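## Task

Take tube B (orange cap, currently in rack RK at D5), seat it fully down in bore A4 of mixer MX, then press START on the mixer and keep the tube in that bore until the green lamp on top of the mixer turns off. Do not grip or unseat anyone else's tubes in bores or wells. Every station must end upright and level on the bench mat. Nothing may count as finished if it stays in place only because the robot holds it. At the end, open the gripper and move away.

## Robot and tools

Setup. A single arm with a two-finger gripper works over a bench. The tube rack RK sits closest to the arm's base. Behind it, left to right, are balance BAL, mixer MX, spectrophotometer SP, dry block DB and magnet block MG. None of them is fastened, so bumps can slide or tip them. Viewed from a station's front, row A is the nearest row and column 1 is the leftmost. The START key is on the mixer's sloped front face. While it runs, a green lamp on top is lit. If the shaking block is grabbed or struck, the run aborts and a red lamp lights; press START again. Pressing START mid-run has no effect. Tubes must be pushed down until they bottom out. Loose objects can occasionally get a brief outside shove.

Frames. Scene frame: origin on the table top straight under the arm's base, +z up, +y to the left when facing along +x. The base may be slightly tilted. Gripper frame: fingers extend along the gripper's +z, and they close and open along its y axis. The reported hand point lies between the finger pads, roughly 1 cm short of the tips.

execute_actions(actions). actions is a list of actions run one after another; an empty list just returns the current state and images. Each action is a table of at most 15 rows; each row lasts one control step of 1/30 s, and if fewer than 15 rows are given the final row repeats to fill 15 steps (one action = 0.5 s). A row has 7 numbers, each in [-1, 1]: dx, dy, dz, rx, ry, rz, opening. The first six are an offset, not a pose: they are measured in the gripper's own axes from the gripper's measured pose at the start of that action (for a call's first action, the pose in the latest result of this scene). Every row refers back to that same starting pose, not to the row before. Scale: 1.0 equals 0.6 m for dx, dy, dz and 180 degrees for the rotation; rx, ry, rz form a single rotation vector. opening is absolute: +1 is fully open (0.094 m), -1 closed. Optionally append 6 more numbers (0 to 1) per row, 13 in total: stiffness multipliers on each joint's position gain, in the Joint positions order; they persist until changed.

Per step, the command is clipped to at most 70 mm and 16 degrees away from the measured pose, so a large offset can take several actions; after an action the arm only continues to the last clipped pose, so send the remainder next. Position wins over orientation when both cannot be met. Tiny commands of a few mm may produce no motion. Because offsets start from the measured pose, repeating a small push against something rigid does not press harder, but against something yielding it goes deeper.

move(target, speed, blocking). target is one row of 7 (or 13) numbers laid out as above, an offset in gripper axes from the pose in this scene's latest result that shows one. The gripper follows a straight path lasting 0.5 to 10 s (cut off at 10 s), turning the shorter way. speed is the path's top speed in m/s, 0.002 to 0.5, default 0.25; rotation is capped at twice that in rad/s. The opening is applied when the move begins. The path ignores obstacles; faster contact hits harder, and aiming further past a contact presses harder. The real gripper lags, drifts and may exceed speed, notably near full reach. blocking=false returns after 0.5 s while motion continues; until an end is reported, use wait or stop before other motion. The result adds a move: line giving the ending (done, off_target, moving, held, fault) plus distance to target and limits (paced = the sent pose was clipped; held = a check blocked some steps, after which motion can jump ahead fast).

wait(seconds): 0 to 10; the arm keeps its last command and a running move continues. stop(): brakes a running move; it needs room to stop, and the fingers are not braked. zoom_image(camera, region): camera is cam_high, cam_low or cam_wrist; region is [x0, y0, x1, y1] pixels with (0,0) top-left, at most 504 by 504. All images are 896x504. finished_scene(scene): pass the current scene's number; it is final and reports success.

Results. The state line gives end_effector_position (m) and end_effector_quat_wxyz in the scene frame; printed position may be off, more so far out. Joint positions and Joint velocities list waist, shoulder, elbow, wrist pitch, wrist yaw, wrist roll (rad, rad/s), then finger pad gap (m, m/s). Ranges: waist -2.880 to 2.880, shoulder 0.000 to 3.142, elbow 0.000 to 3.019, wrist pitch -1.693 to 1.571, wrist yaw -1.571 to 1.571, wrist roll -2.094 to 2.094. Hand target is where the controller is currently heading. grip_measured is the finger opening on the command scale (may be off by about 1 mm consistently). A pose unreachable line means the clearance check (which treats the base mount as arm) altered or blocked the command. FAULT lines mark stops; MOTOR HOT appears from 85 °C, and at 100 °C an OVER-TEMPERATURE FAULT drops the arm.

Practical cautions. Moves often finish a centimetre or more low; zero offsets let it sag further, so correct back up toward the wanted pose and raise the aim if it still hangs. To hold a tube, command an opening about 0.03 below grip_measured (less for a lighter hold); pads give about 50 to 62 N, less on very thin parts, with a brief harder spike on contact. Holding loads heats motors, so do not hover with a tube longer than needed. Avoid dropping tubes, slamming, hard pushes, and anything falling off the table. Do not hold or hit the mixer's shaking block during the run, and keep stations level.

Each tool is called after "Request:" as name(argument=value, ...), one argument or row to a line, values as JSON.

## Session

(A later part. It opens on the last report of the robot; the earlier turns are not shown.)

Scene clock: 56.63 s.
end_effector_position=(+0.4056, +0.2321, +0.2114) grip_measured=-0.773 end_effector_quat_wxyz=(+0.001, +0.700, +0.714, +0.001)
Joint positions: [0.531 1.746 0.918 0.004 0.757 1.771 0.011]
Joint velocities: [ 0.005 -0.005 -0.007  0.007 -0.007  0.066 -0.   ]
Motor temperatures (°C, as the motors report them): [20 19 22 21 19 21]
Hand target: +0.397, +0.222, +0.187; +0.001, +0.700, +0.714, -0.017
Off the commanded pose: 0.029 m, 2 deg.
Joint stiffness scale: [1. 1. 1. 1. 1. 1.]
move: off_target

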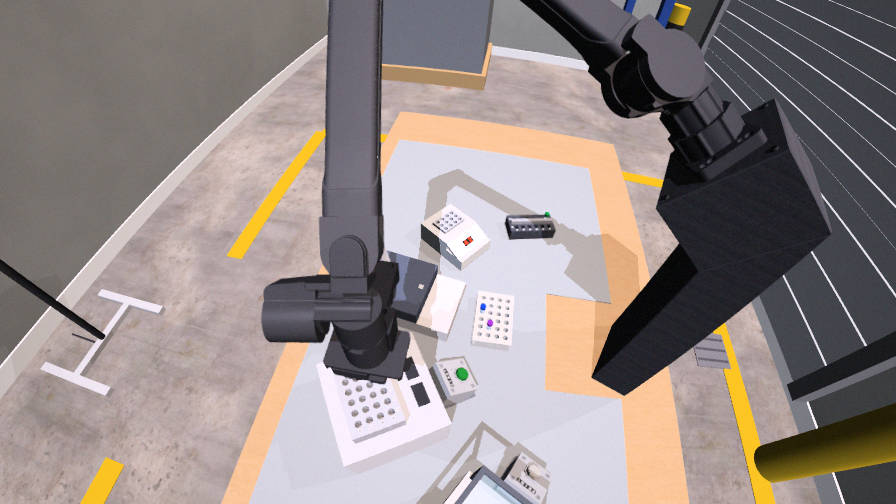

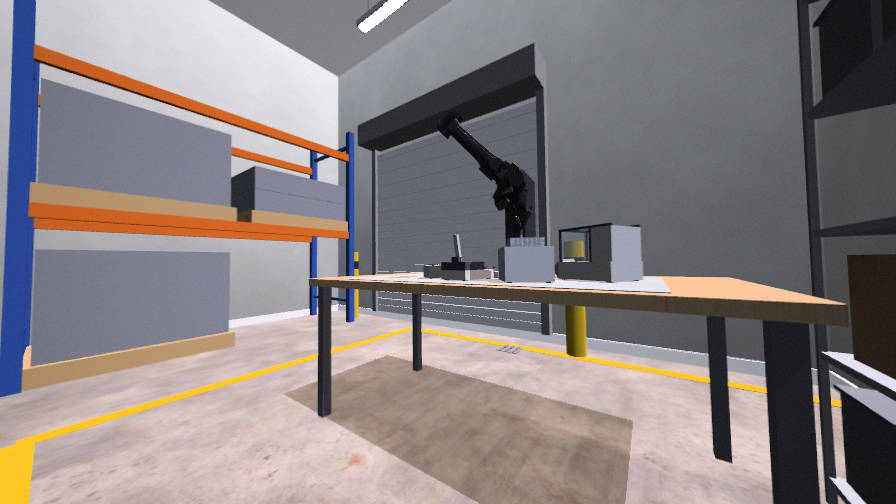

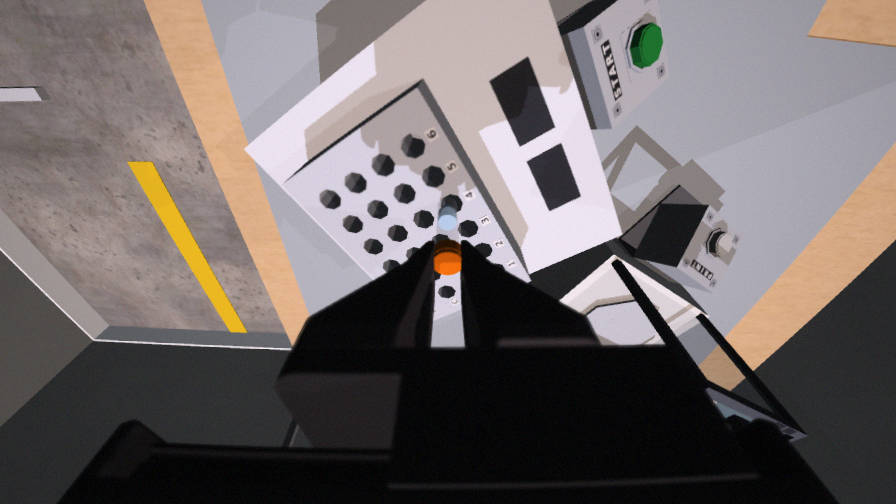

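Request:
move(
  target=[-0.02,-0.018,0.025,0.014,-0.016,0,-0.79],
  speed=0.04,
)

Request:
zoom_image(
  camera="cam_wrist",
  region=[330,100,570,290],
)

Scene clock: 59.87 s.
end_effector_position=(+0.4054, +0.2293, +0.2117) grip_measured=-0.773 end_effector_quat_wxyz=(+0.003, +0.698, +0.716, -0.009)
Joint positions: [ 0.531  1.746  0.926 -0.027  0.773  1.782  0.011]
Joint velocities: [ 0.005 -0.024 -0.002 -0.012  0.051  0.007  0.   ]
Motor temperatures (°C, as the motors report them): [20 19 22 21 19 21]
Hand target: +0.395, +0.220, +0.197; +0.003, +0.699, +0.714, -0.032
Off the commanded pose: 0.021 m, 3 deg.
Joint stiffness scale: [1. 1. 1. 1. 1. 1.]
move: off_target

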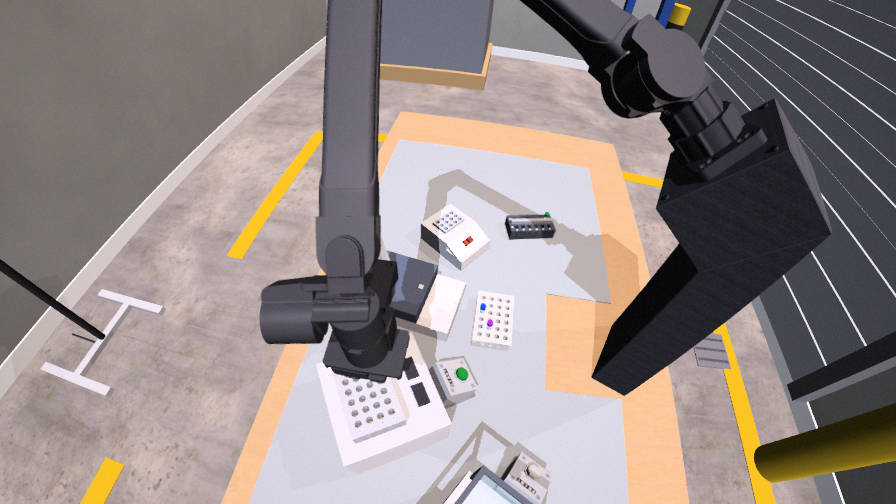

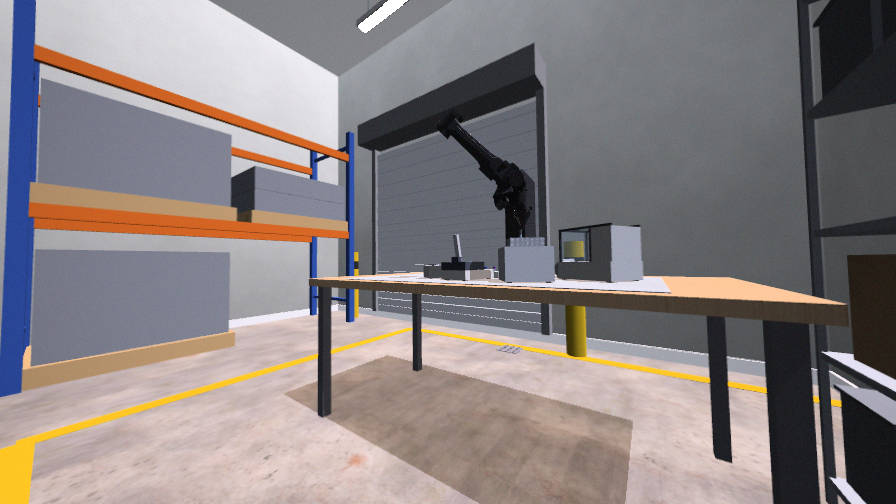

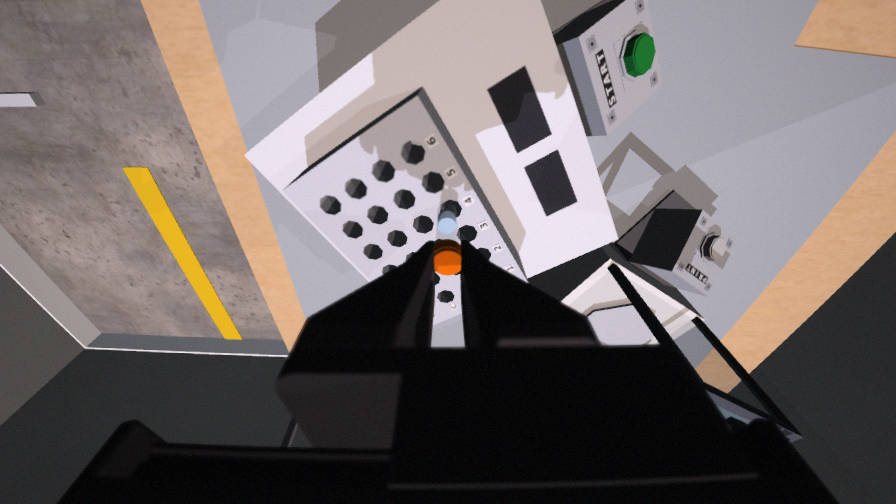

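Region (330, 100, 570, 290) of cam_wrist's 896x504 image, scaled by 2.100, with more detail than that image has; it fills the top 399 rows of this view, and the rest is white.

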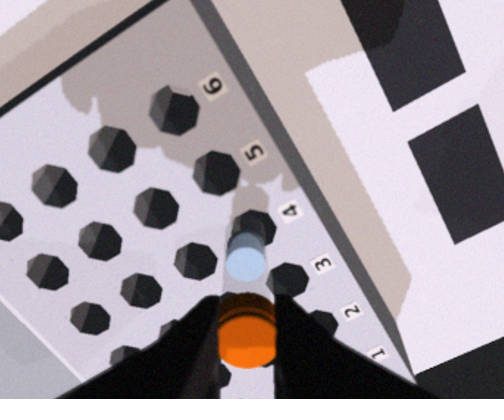

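Tip sticks under load; unload and shift.

Request:
move(
  target=[-0.016,-0.014,-0.008,0.008,-0.011,0,-0.79],
  speed=0.04,
)

Request:
zoom_image(
  camera="cam_wrist",
  region=[330,100,570,290],
)

Scene clock: 62.93 s.
end_effector_position=(+0.3966, +0.2221, +0.2126) grip_measured=-0.773 end_effector_quat_wxyz=(+0.006, +0.694, +0.719, -0.030)
Joint positions: [ 0.532  1.744  0.921 -0.068  0.8    1.804  0.011]
Joint velocities: [ 0.005 -0.005  0.007 -0.007 -0.037  0.007  0.001]
Motor temperatures (°C, as the motors report them): [20 19 21 21 19 21]
Hand target: +0.397, +0.219, +0.217; +0.007, +0.698, +0.716, -0.030
Off the commanded pose: 0.005 m, 1 deg.
Joint stiffness scale: [1. 1. 1. 1. 1. 1.]
move: done

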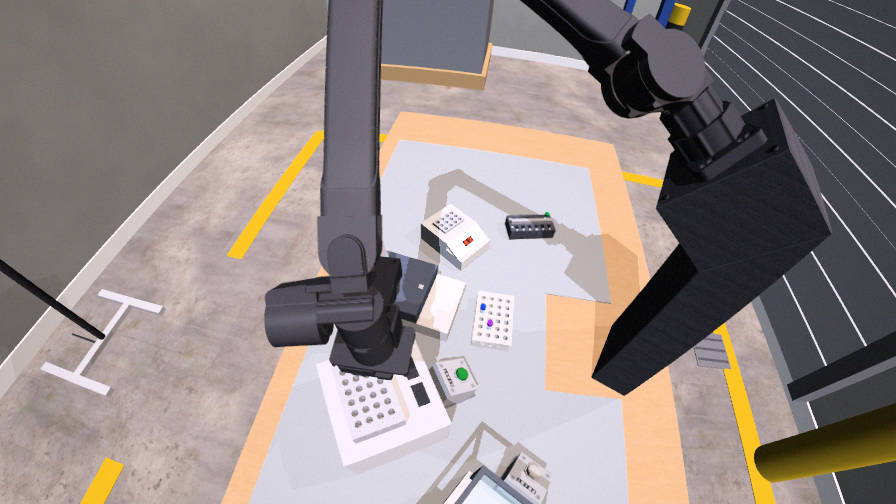

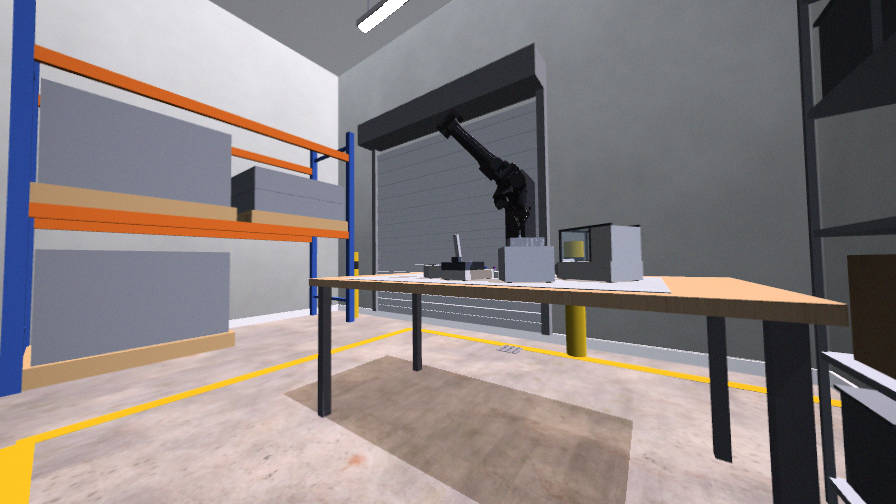

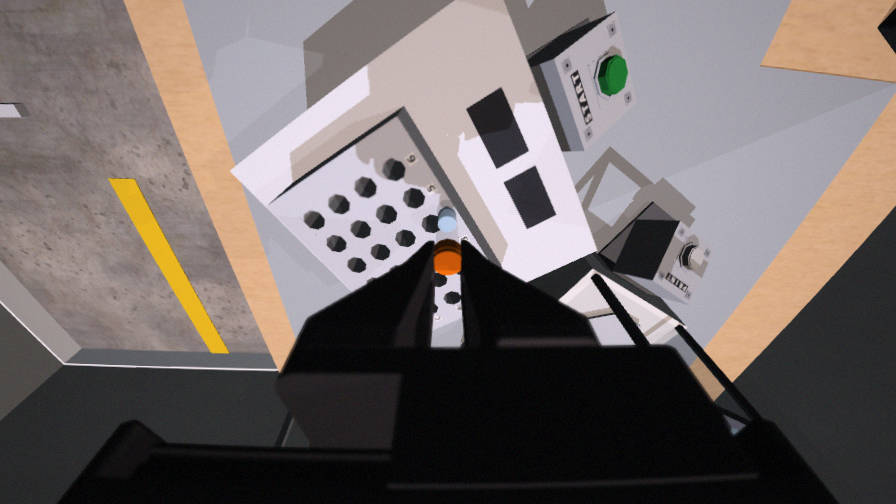

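Region (330, 100, 570, 290) of cam_wrist's 896x504 image, scaled by 2.100, with more detail than that image has; it fills the top 399 rows of this view, and the rest is white.

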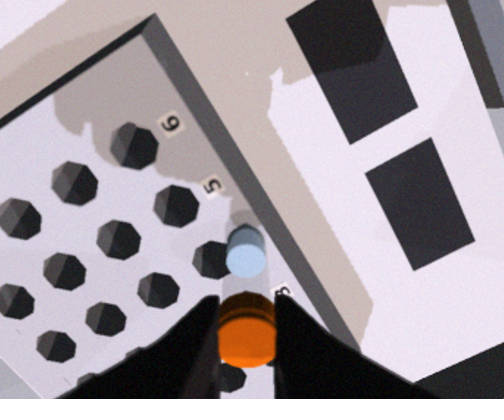

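Overshot. Want about (0.4035,0.227).

Request:
move(
  target=[0.01,0.014,-0.004,-0.009,0.008,0,-0.79],
  speed=0.04,
)

Request:
zoom_image(
  camera="cam_wrist",
  region=[330,100,570,290],
)

Scene clock: 65.60 s.
end_effector_position=(+0.4015, +0.2256, +0.2123) grip_measured=-0.773 end_effector_quat_wxyz=(+0.006, +0.697, +0.717, -0.018)
Joint positions: [ 0.532  1.744  0.921 -0.039  0.788  1.79   0.011]
Joint velocities: [-0.015 -0.005  0.002  0.012  0.022 -0.066 -0.   ]
Motor temperatures (°C, as the motors report them): [20 19 21 21 19 21]
Hand target: +0.405, +0.229, +0.214; +0.007, +0.695, +0.719, -0.011
Off the commanded pose: 0.005 m, 1 deg.
Joint stiffness scale: [1. 1. 1. 1. 1. 1.]
move: done

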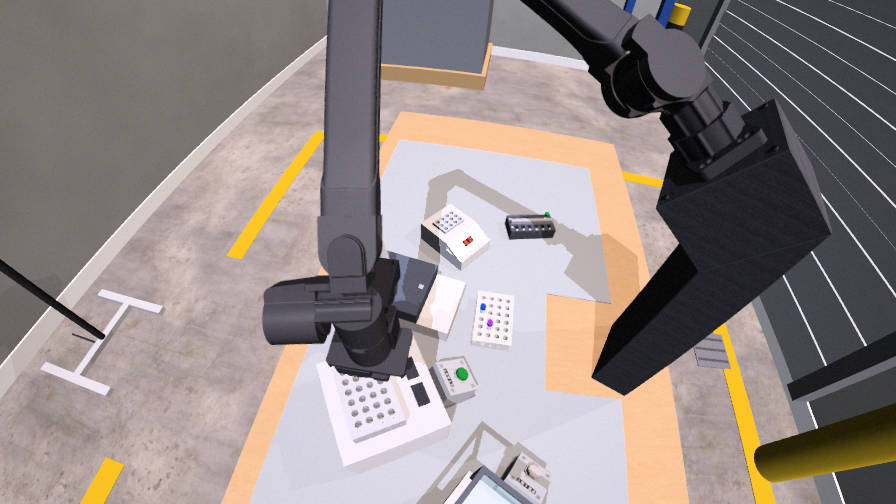

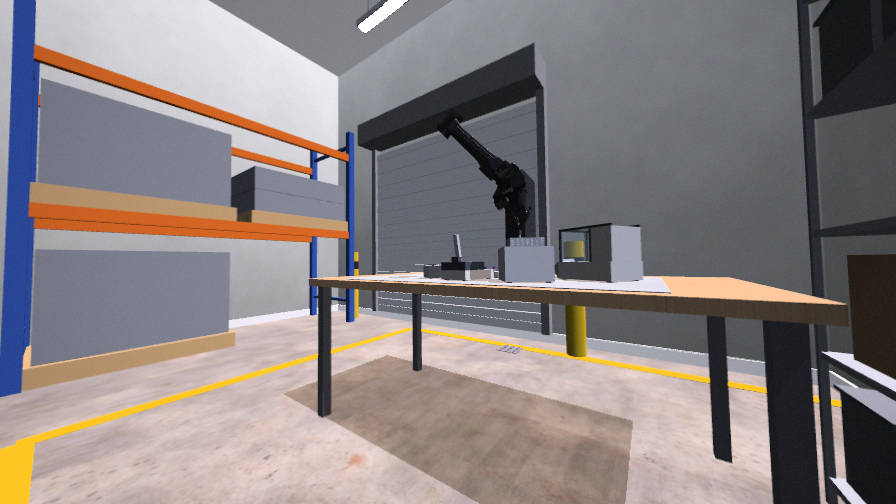

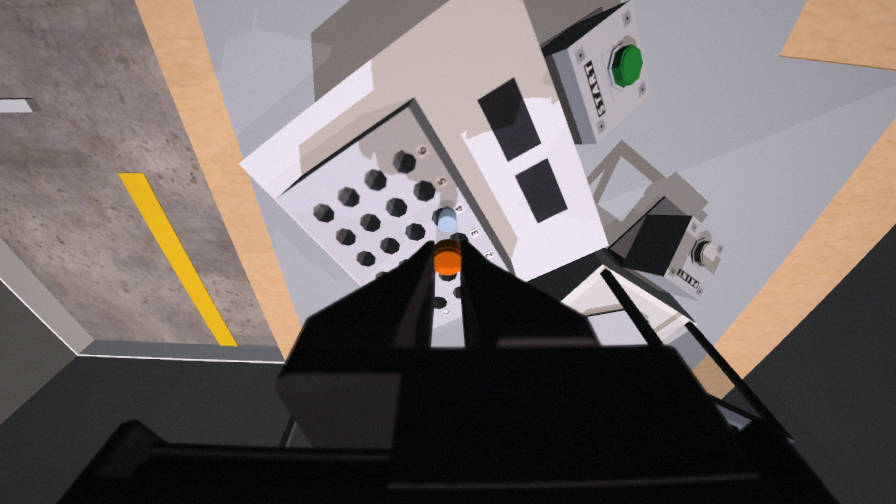

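Region (330, 100, 570, 290) of cam_wrist's 896x504 image, scaled by 2.100, with more detail than that image has; it fills the top 399 rows of this view, and the rest is white.

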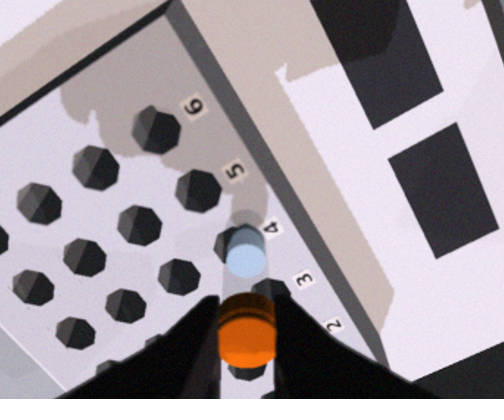

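Descent drift goes the right way.

Request:
move(
  target=[-0.008,-0.006,0.045,0.004,-0.005,0,-0.79],
  speed=0.04,
)

Request:
zoom_image(
  camera="cam_wrist",
  region=[330,100,570,290],
)

Scene clock: 68.43 s.
end_effector_position=(+0.4043, +0.2290, +0.2111) grip_measured=-0.773 end_effector_quat_wxyz=(+0.006, +0.696, +0.718, -0.010)
Joint positions: [ 0.532  1.749  0.923 -0.017  0.779  1.775  0.011]
Joint velocities: [-0.005 -0.015  0.012 -0.022 -0.037 -0.022 -0.001]
Motor temperatures (°C, as the motors report them): [20 19 21 21 19 21]
Hand target: +0.397, +0.219, +0.187; +0.007, +0.697, +0.717, -0.028
Off the commanded pose: 0.028 m, 2 deg.
Joint stiffness scale: [1. 1. 1. 1. 1. 1.]
move: off_target

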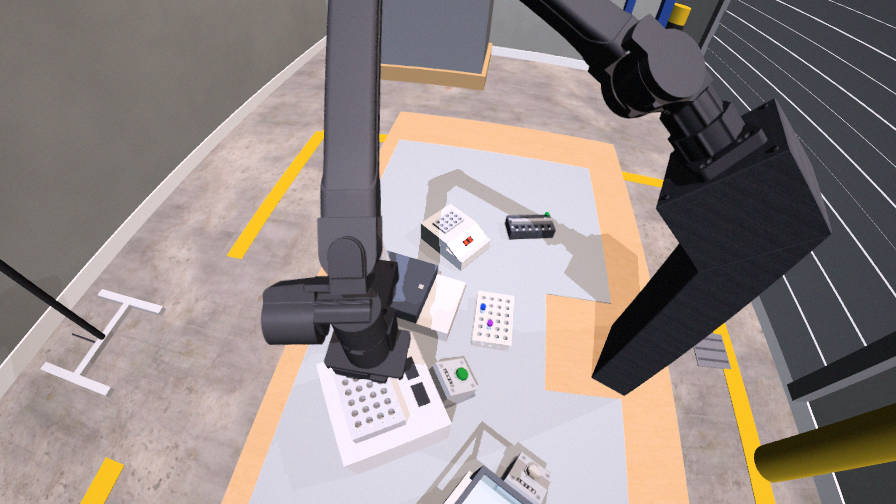

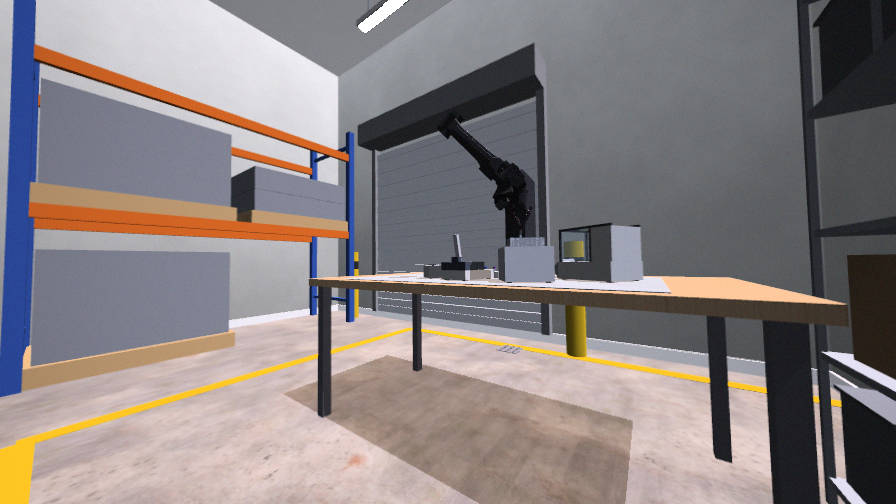

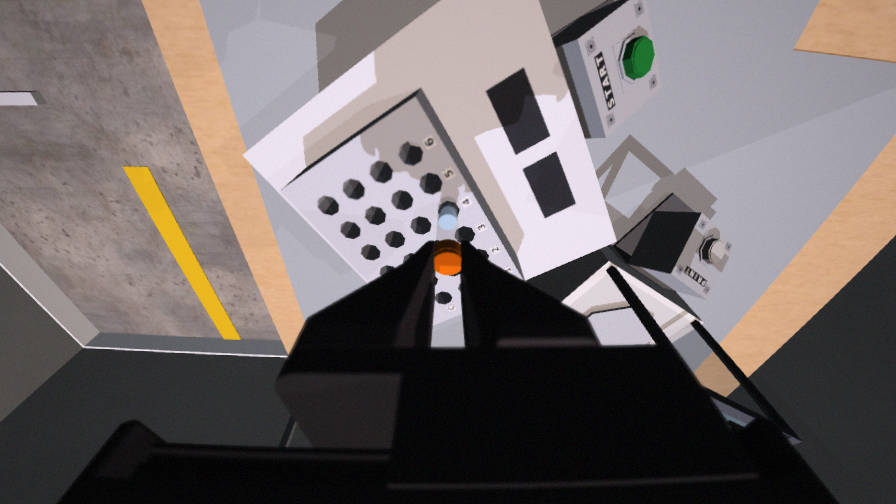

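Region (330, 100, 570, 290) of cam_wrist's 896x504 image, scaled by 2.100, with more detail than that image has; it fills the top 399 rows of this view, and the rest is white.

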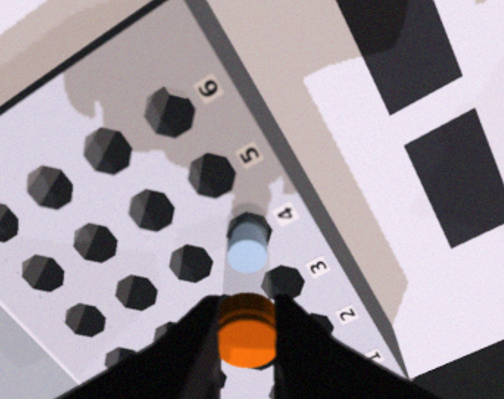

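Request:
execute_actions(
  actions=[
    [[-0.008,-0.014,0.045,0.008,-0.002,0,-0.79]],
    [[-0.008,-0.014,0.05,0.008,-0.002,0,-0.79]],
  ],
)

Request:
zoom_image(
  camera="cam_wrist",
  region=[330,100,570,290],
)

Scene clock: 72.27 s.
end_effector_position=(+0.4032, +0.2314, +0.1954) grip_measured=-0.773 end_effector_quat_wxyz=(-0.005, +0.699, +0.716, -0.004)
Joint positions: [0.507 1.779 0.937 0.015 0.738 1.757 0.011]
Joint velocities: [ 0.005 -0.015 -0.007  0.017 -0.051  0.051 -0.001]
Motor temperatures (°C, as the motors report them): [20 19 21 21 19 21]
Hand target: +0.396, +0.227, +0.181; -0.007, +0.696, +0.718, -0.014
Off the commanded pose: 0.017 m, 1 deg.
Joint stiffness scale: [1. 1. 1. 1. 1. 1.]

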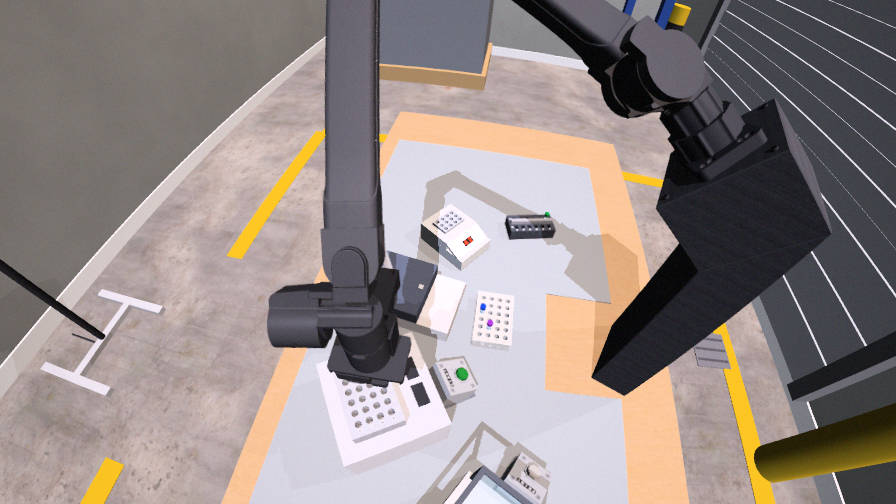

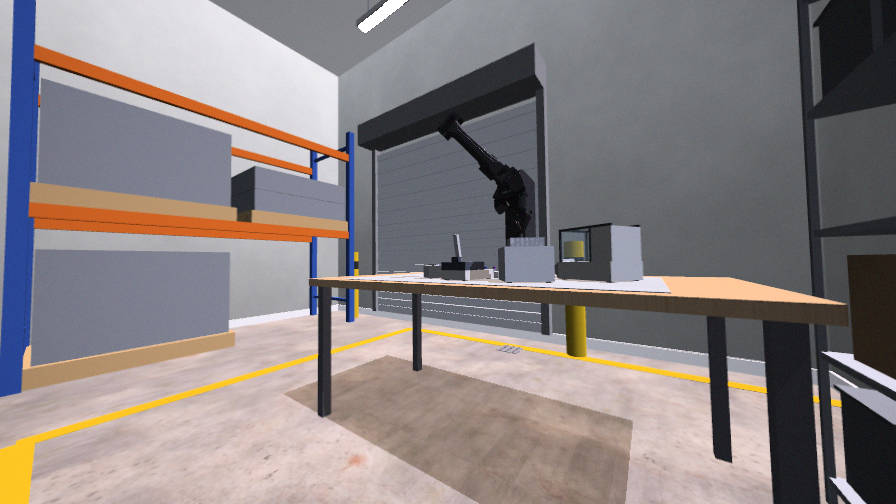

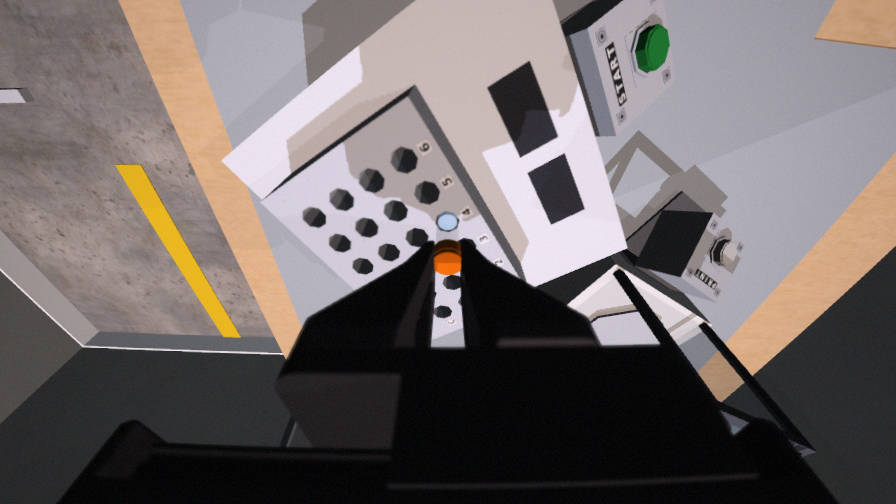

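Region (330, 100, 570, 290) of cam_wrist's 896x504 image, scaled by 2.100, with more detail than that image has; it fills the top 399 rows of this view, and the rest is white.

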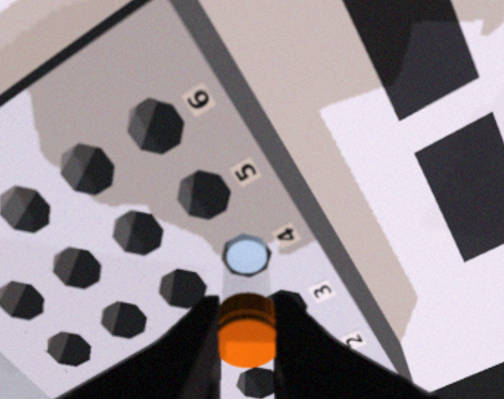

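Request:
execute_actions(
  actions=[
    [[-0.008,-0.01,0.045,0.004,-0.003,0,-0.79]],
    [[-0.008,-0.01,0.045,0.004,-0.003,0,-0.79]],
    [[-0.008,-0.01,0.045,0.004,-0.003,0,-0.79]],
  ],
)

Scene clock: 75.37 s.
end_effector_position=(+0.4044, +0.2297, +0.1787) grip_measured=-0.773 end_effector_quat_wxyz=(-0.002, +0.697, +0.717, +0.002)
Joint positions: [0.48  1.811 0.947 0.07  0.717 1.716 0.011]
Joint velocities: [ 0.005 -0.005  0.007  0.002 -0.051 -0.051 -0.   ]
Motor temperatures (°C, as the motors report them): [20 19 21 21 19 21]
Hand target: +0.396, +0.224, +0.153; -0.004, +0.700, +0.714, -0.008
Off the commanded pose: 0.028 m, 1 deg.
Joint stiffness scale: [1. 1. 1. 1. 1. 1.]

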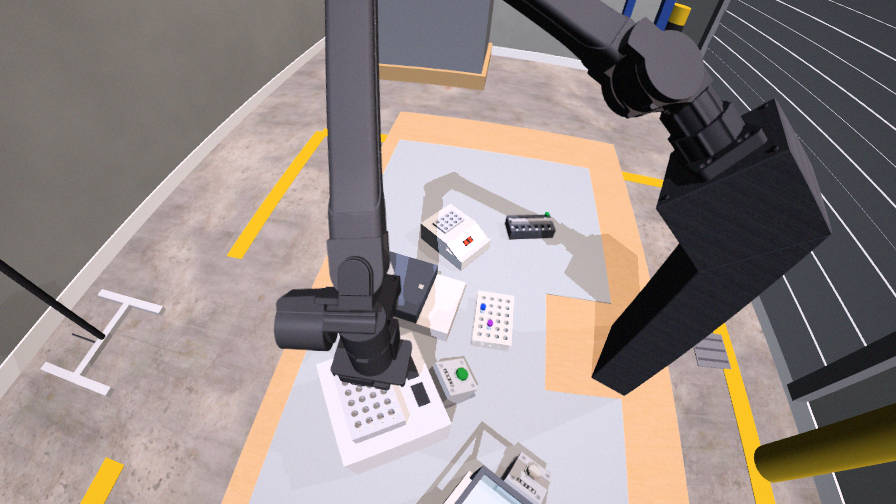

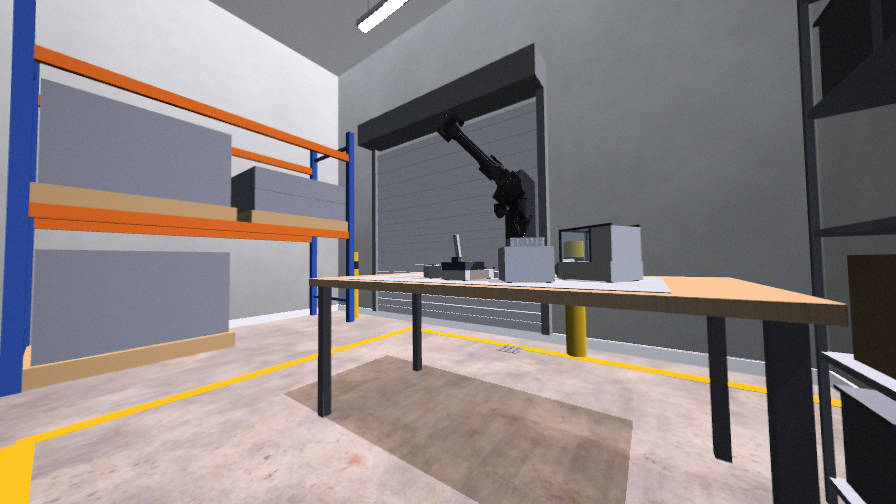

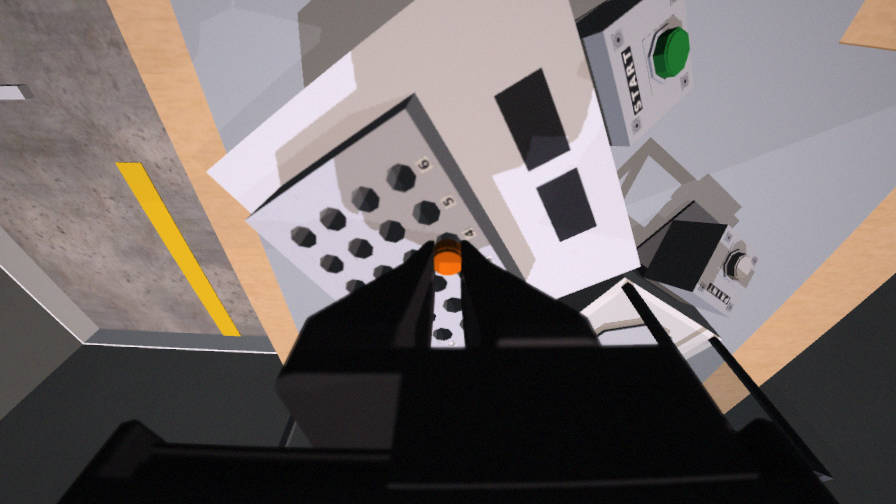

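Request:
execute_actions(
  actions=[
    [[-0.008,-0.01,0.04,0.004,-0.003,0,-0.5]],
  ],
)

Request:
move(
  target=[0,0,-0.12,0,0,0,-0.5],
  speed=0.1,
)

Request:
move(
  target=[-0.16,-0.25,0,0,0,-0.67,-1],
  speed=0.4,
)

Scene clock: 80.90 s.
end_effector_position=(+0.4077, +0.2340, +0.1753) grip_measured=-0.502 end_effector_quat_wxyz=(-0.004, +0.698, +0.716, +0.009)
Joint positions: [0.477 1.821 0.956 0.087 0.703 1.707 0.023]
Joint velocities: [-0.015  0.005 -0.007 -0.002 -0.066  0.007  0.   ]
Motor temperatures (°C, as the motors report them): [20 19 21 21 19 21]
Hand target: +0.398, +0.225, +0.156; -0.004, +0.697, +0.717, -0.006
Off the commanded pose: 0.024 m, 2 deg.
Joint stiffness scale: [1. 1. 1. 1. 1. 1.]

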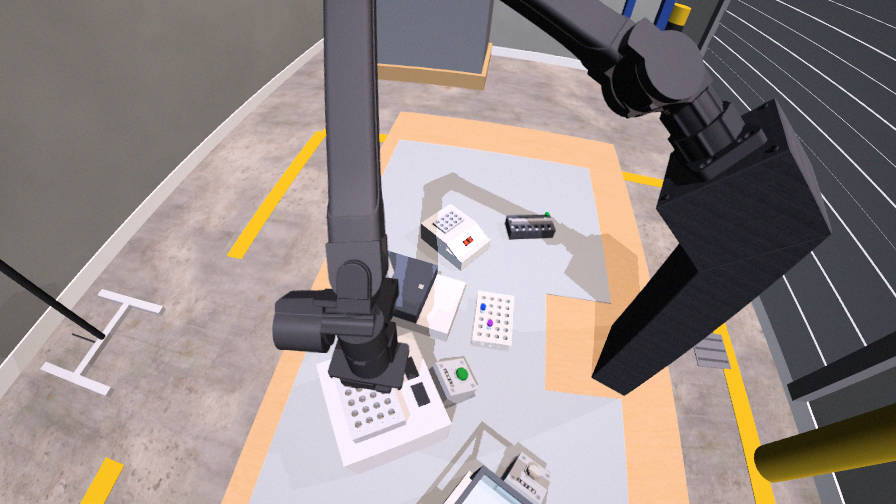

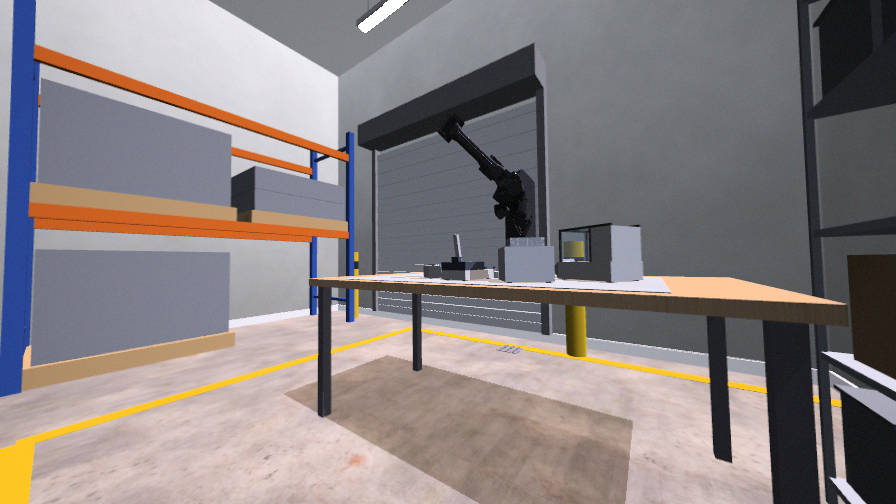

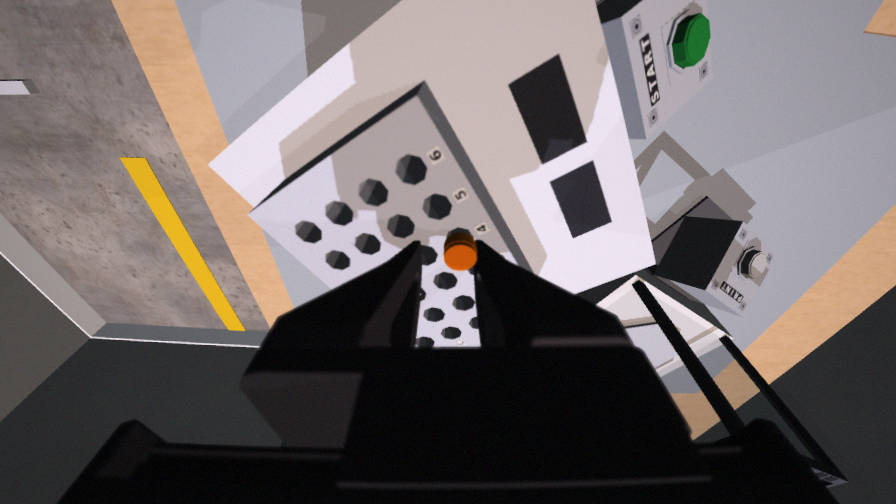

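Scene clock: 81.97 s.
end_effector_position=(+0.4111, +0.2299, +0.2421) grip_measured=-0.502 end_effector_quat_wxyz=(-0.001, +0.697, +0.717, +0.009)
Joint positions: [ 0.57   1.671  0.89  -0.055  0.773  1.794  0.023]
Joint velocities: [-0.015  0.005 -0.022  0.017 -0.081 -0.022 -0.   ]
Motor temperatures (°C, as the motors report them): [20 19 21 21 19 21]
Hand target: +0.408, +0.232, +0.247; -0.003, +0.698, +0.716, +0.010
Off the commanded pose: 0.007 m, 0 deg.
Joint stiffness scale: [1. 1. 1. 1. 1. 1.]
move: done

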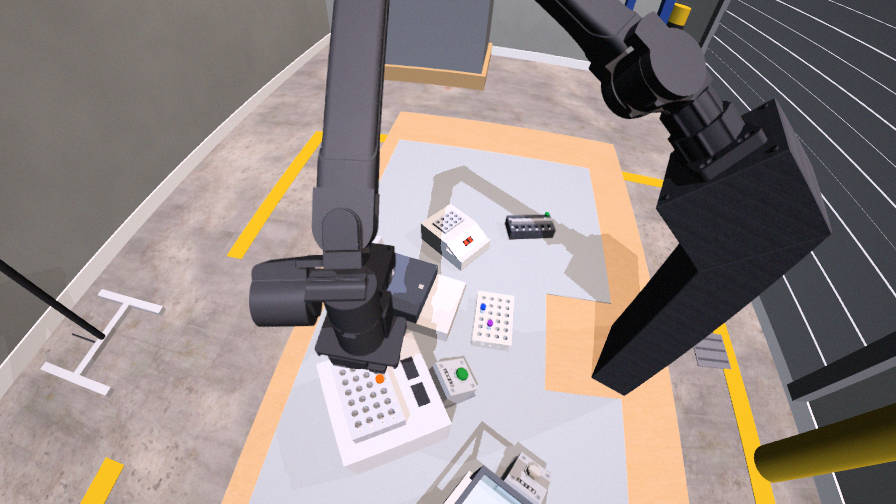

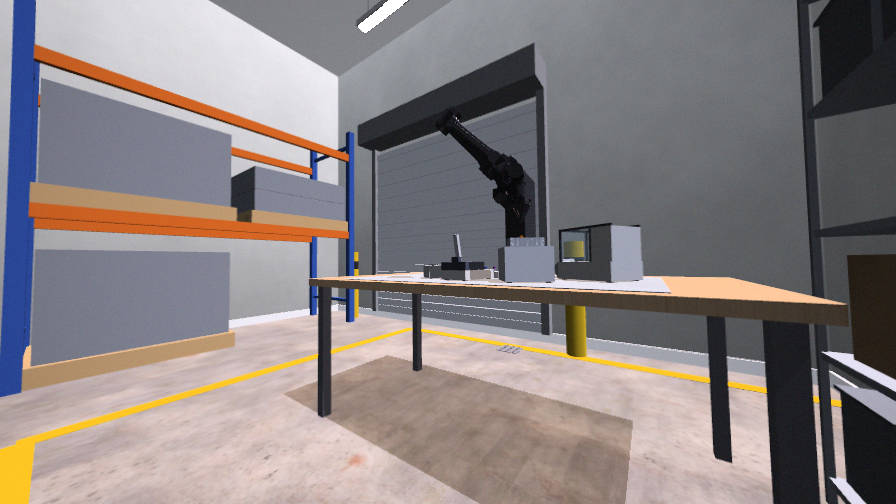

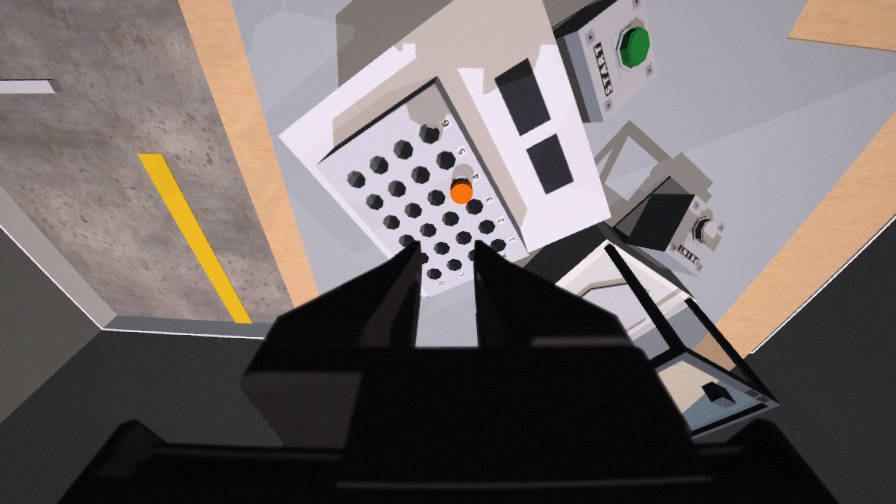

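Scene clock: 85.30 s.
end_effector_position=(+0.2735, +0.1388, +0.2424) grip_measured=-0.987 end_effector_quat_wxyz=(+0.016, -0.273, +0.962, +0.012)
Joint positions: [ 0.443  1.619  0.43   0.454  0.668 -0.437  0.001]
Joint velocities: [-0.015 -0.015 -0.012  0.012  0.066  0.022 -0.   ]
Motor temperatures (°C, as the motors report them): [20 19 21 21 19 21]
Hand target: +0.265, +0.128, +0.239; +0.006, -0.276, +0.961, +0.005
Off the commanded pose: 0.014 m, 1 deg.
Joint stiffness scale: [1. 1. 1. 1. 1. 1.]
move: off_target

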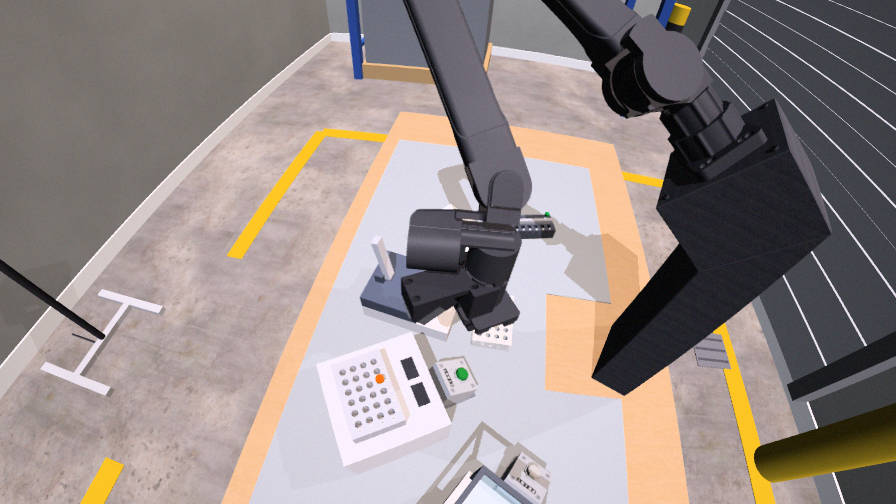

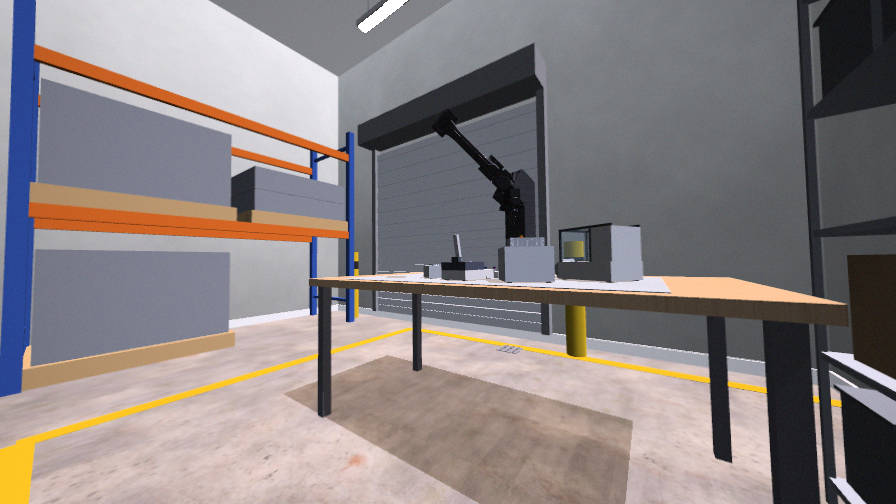

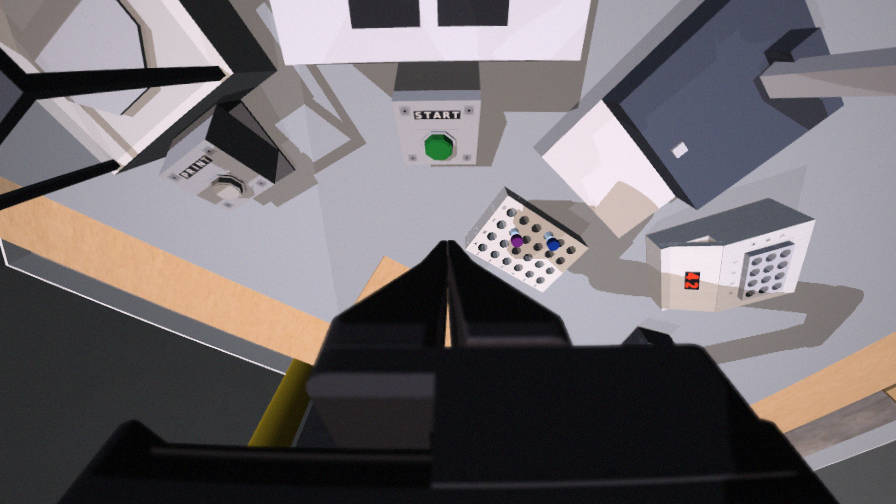

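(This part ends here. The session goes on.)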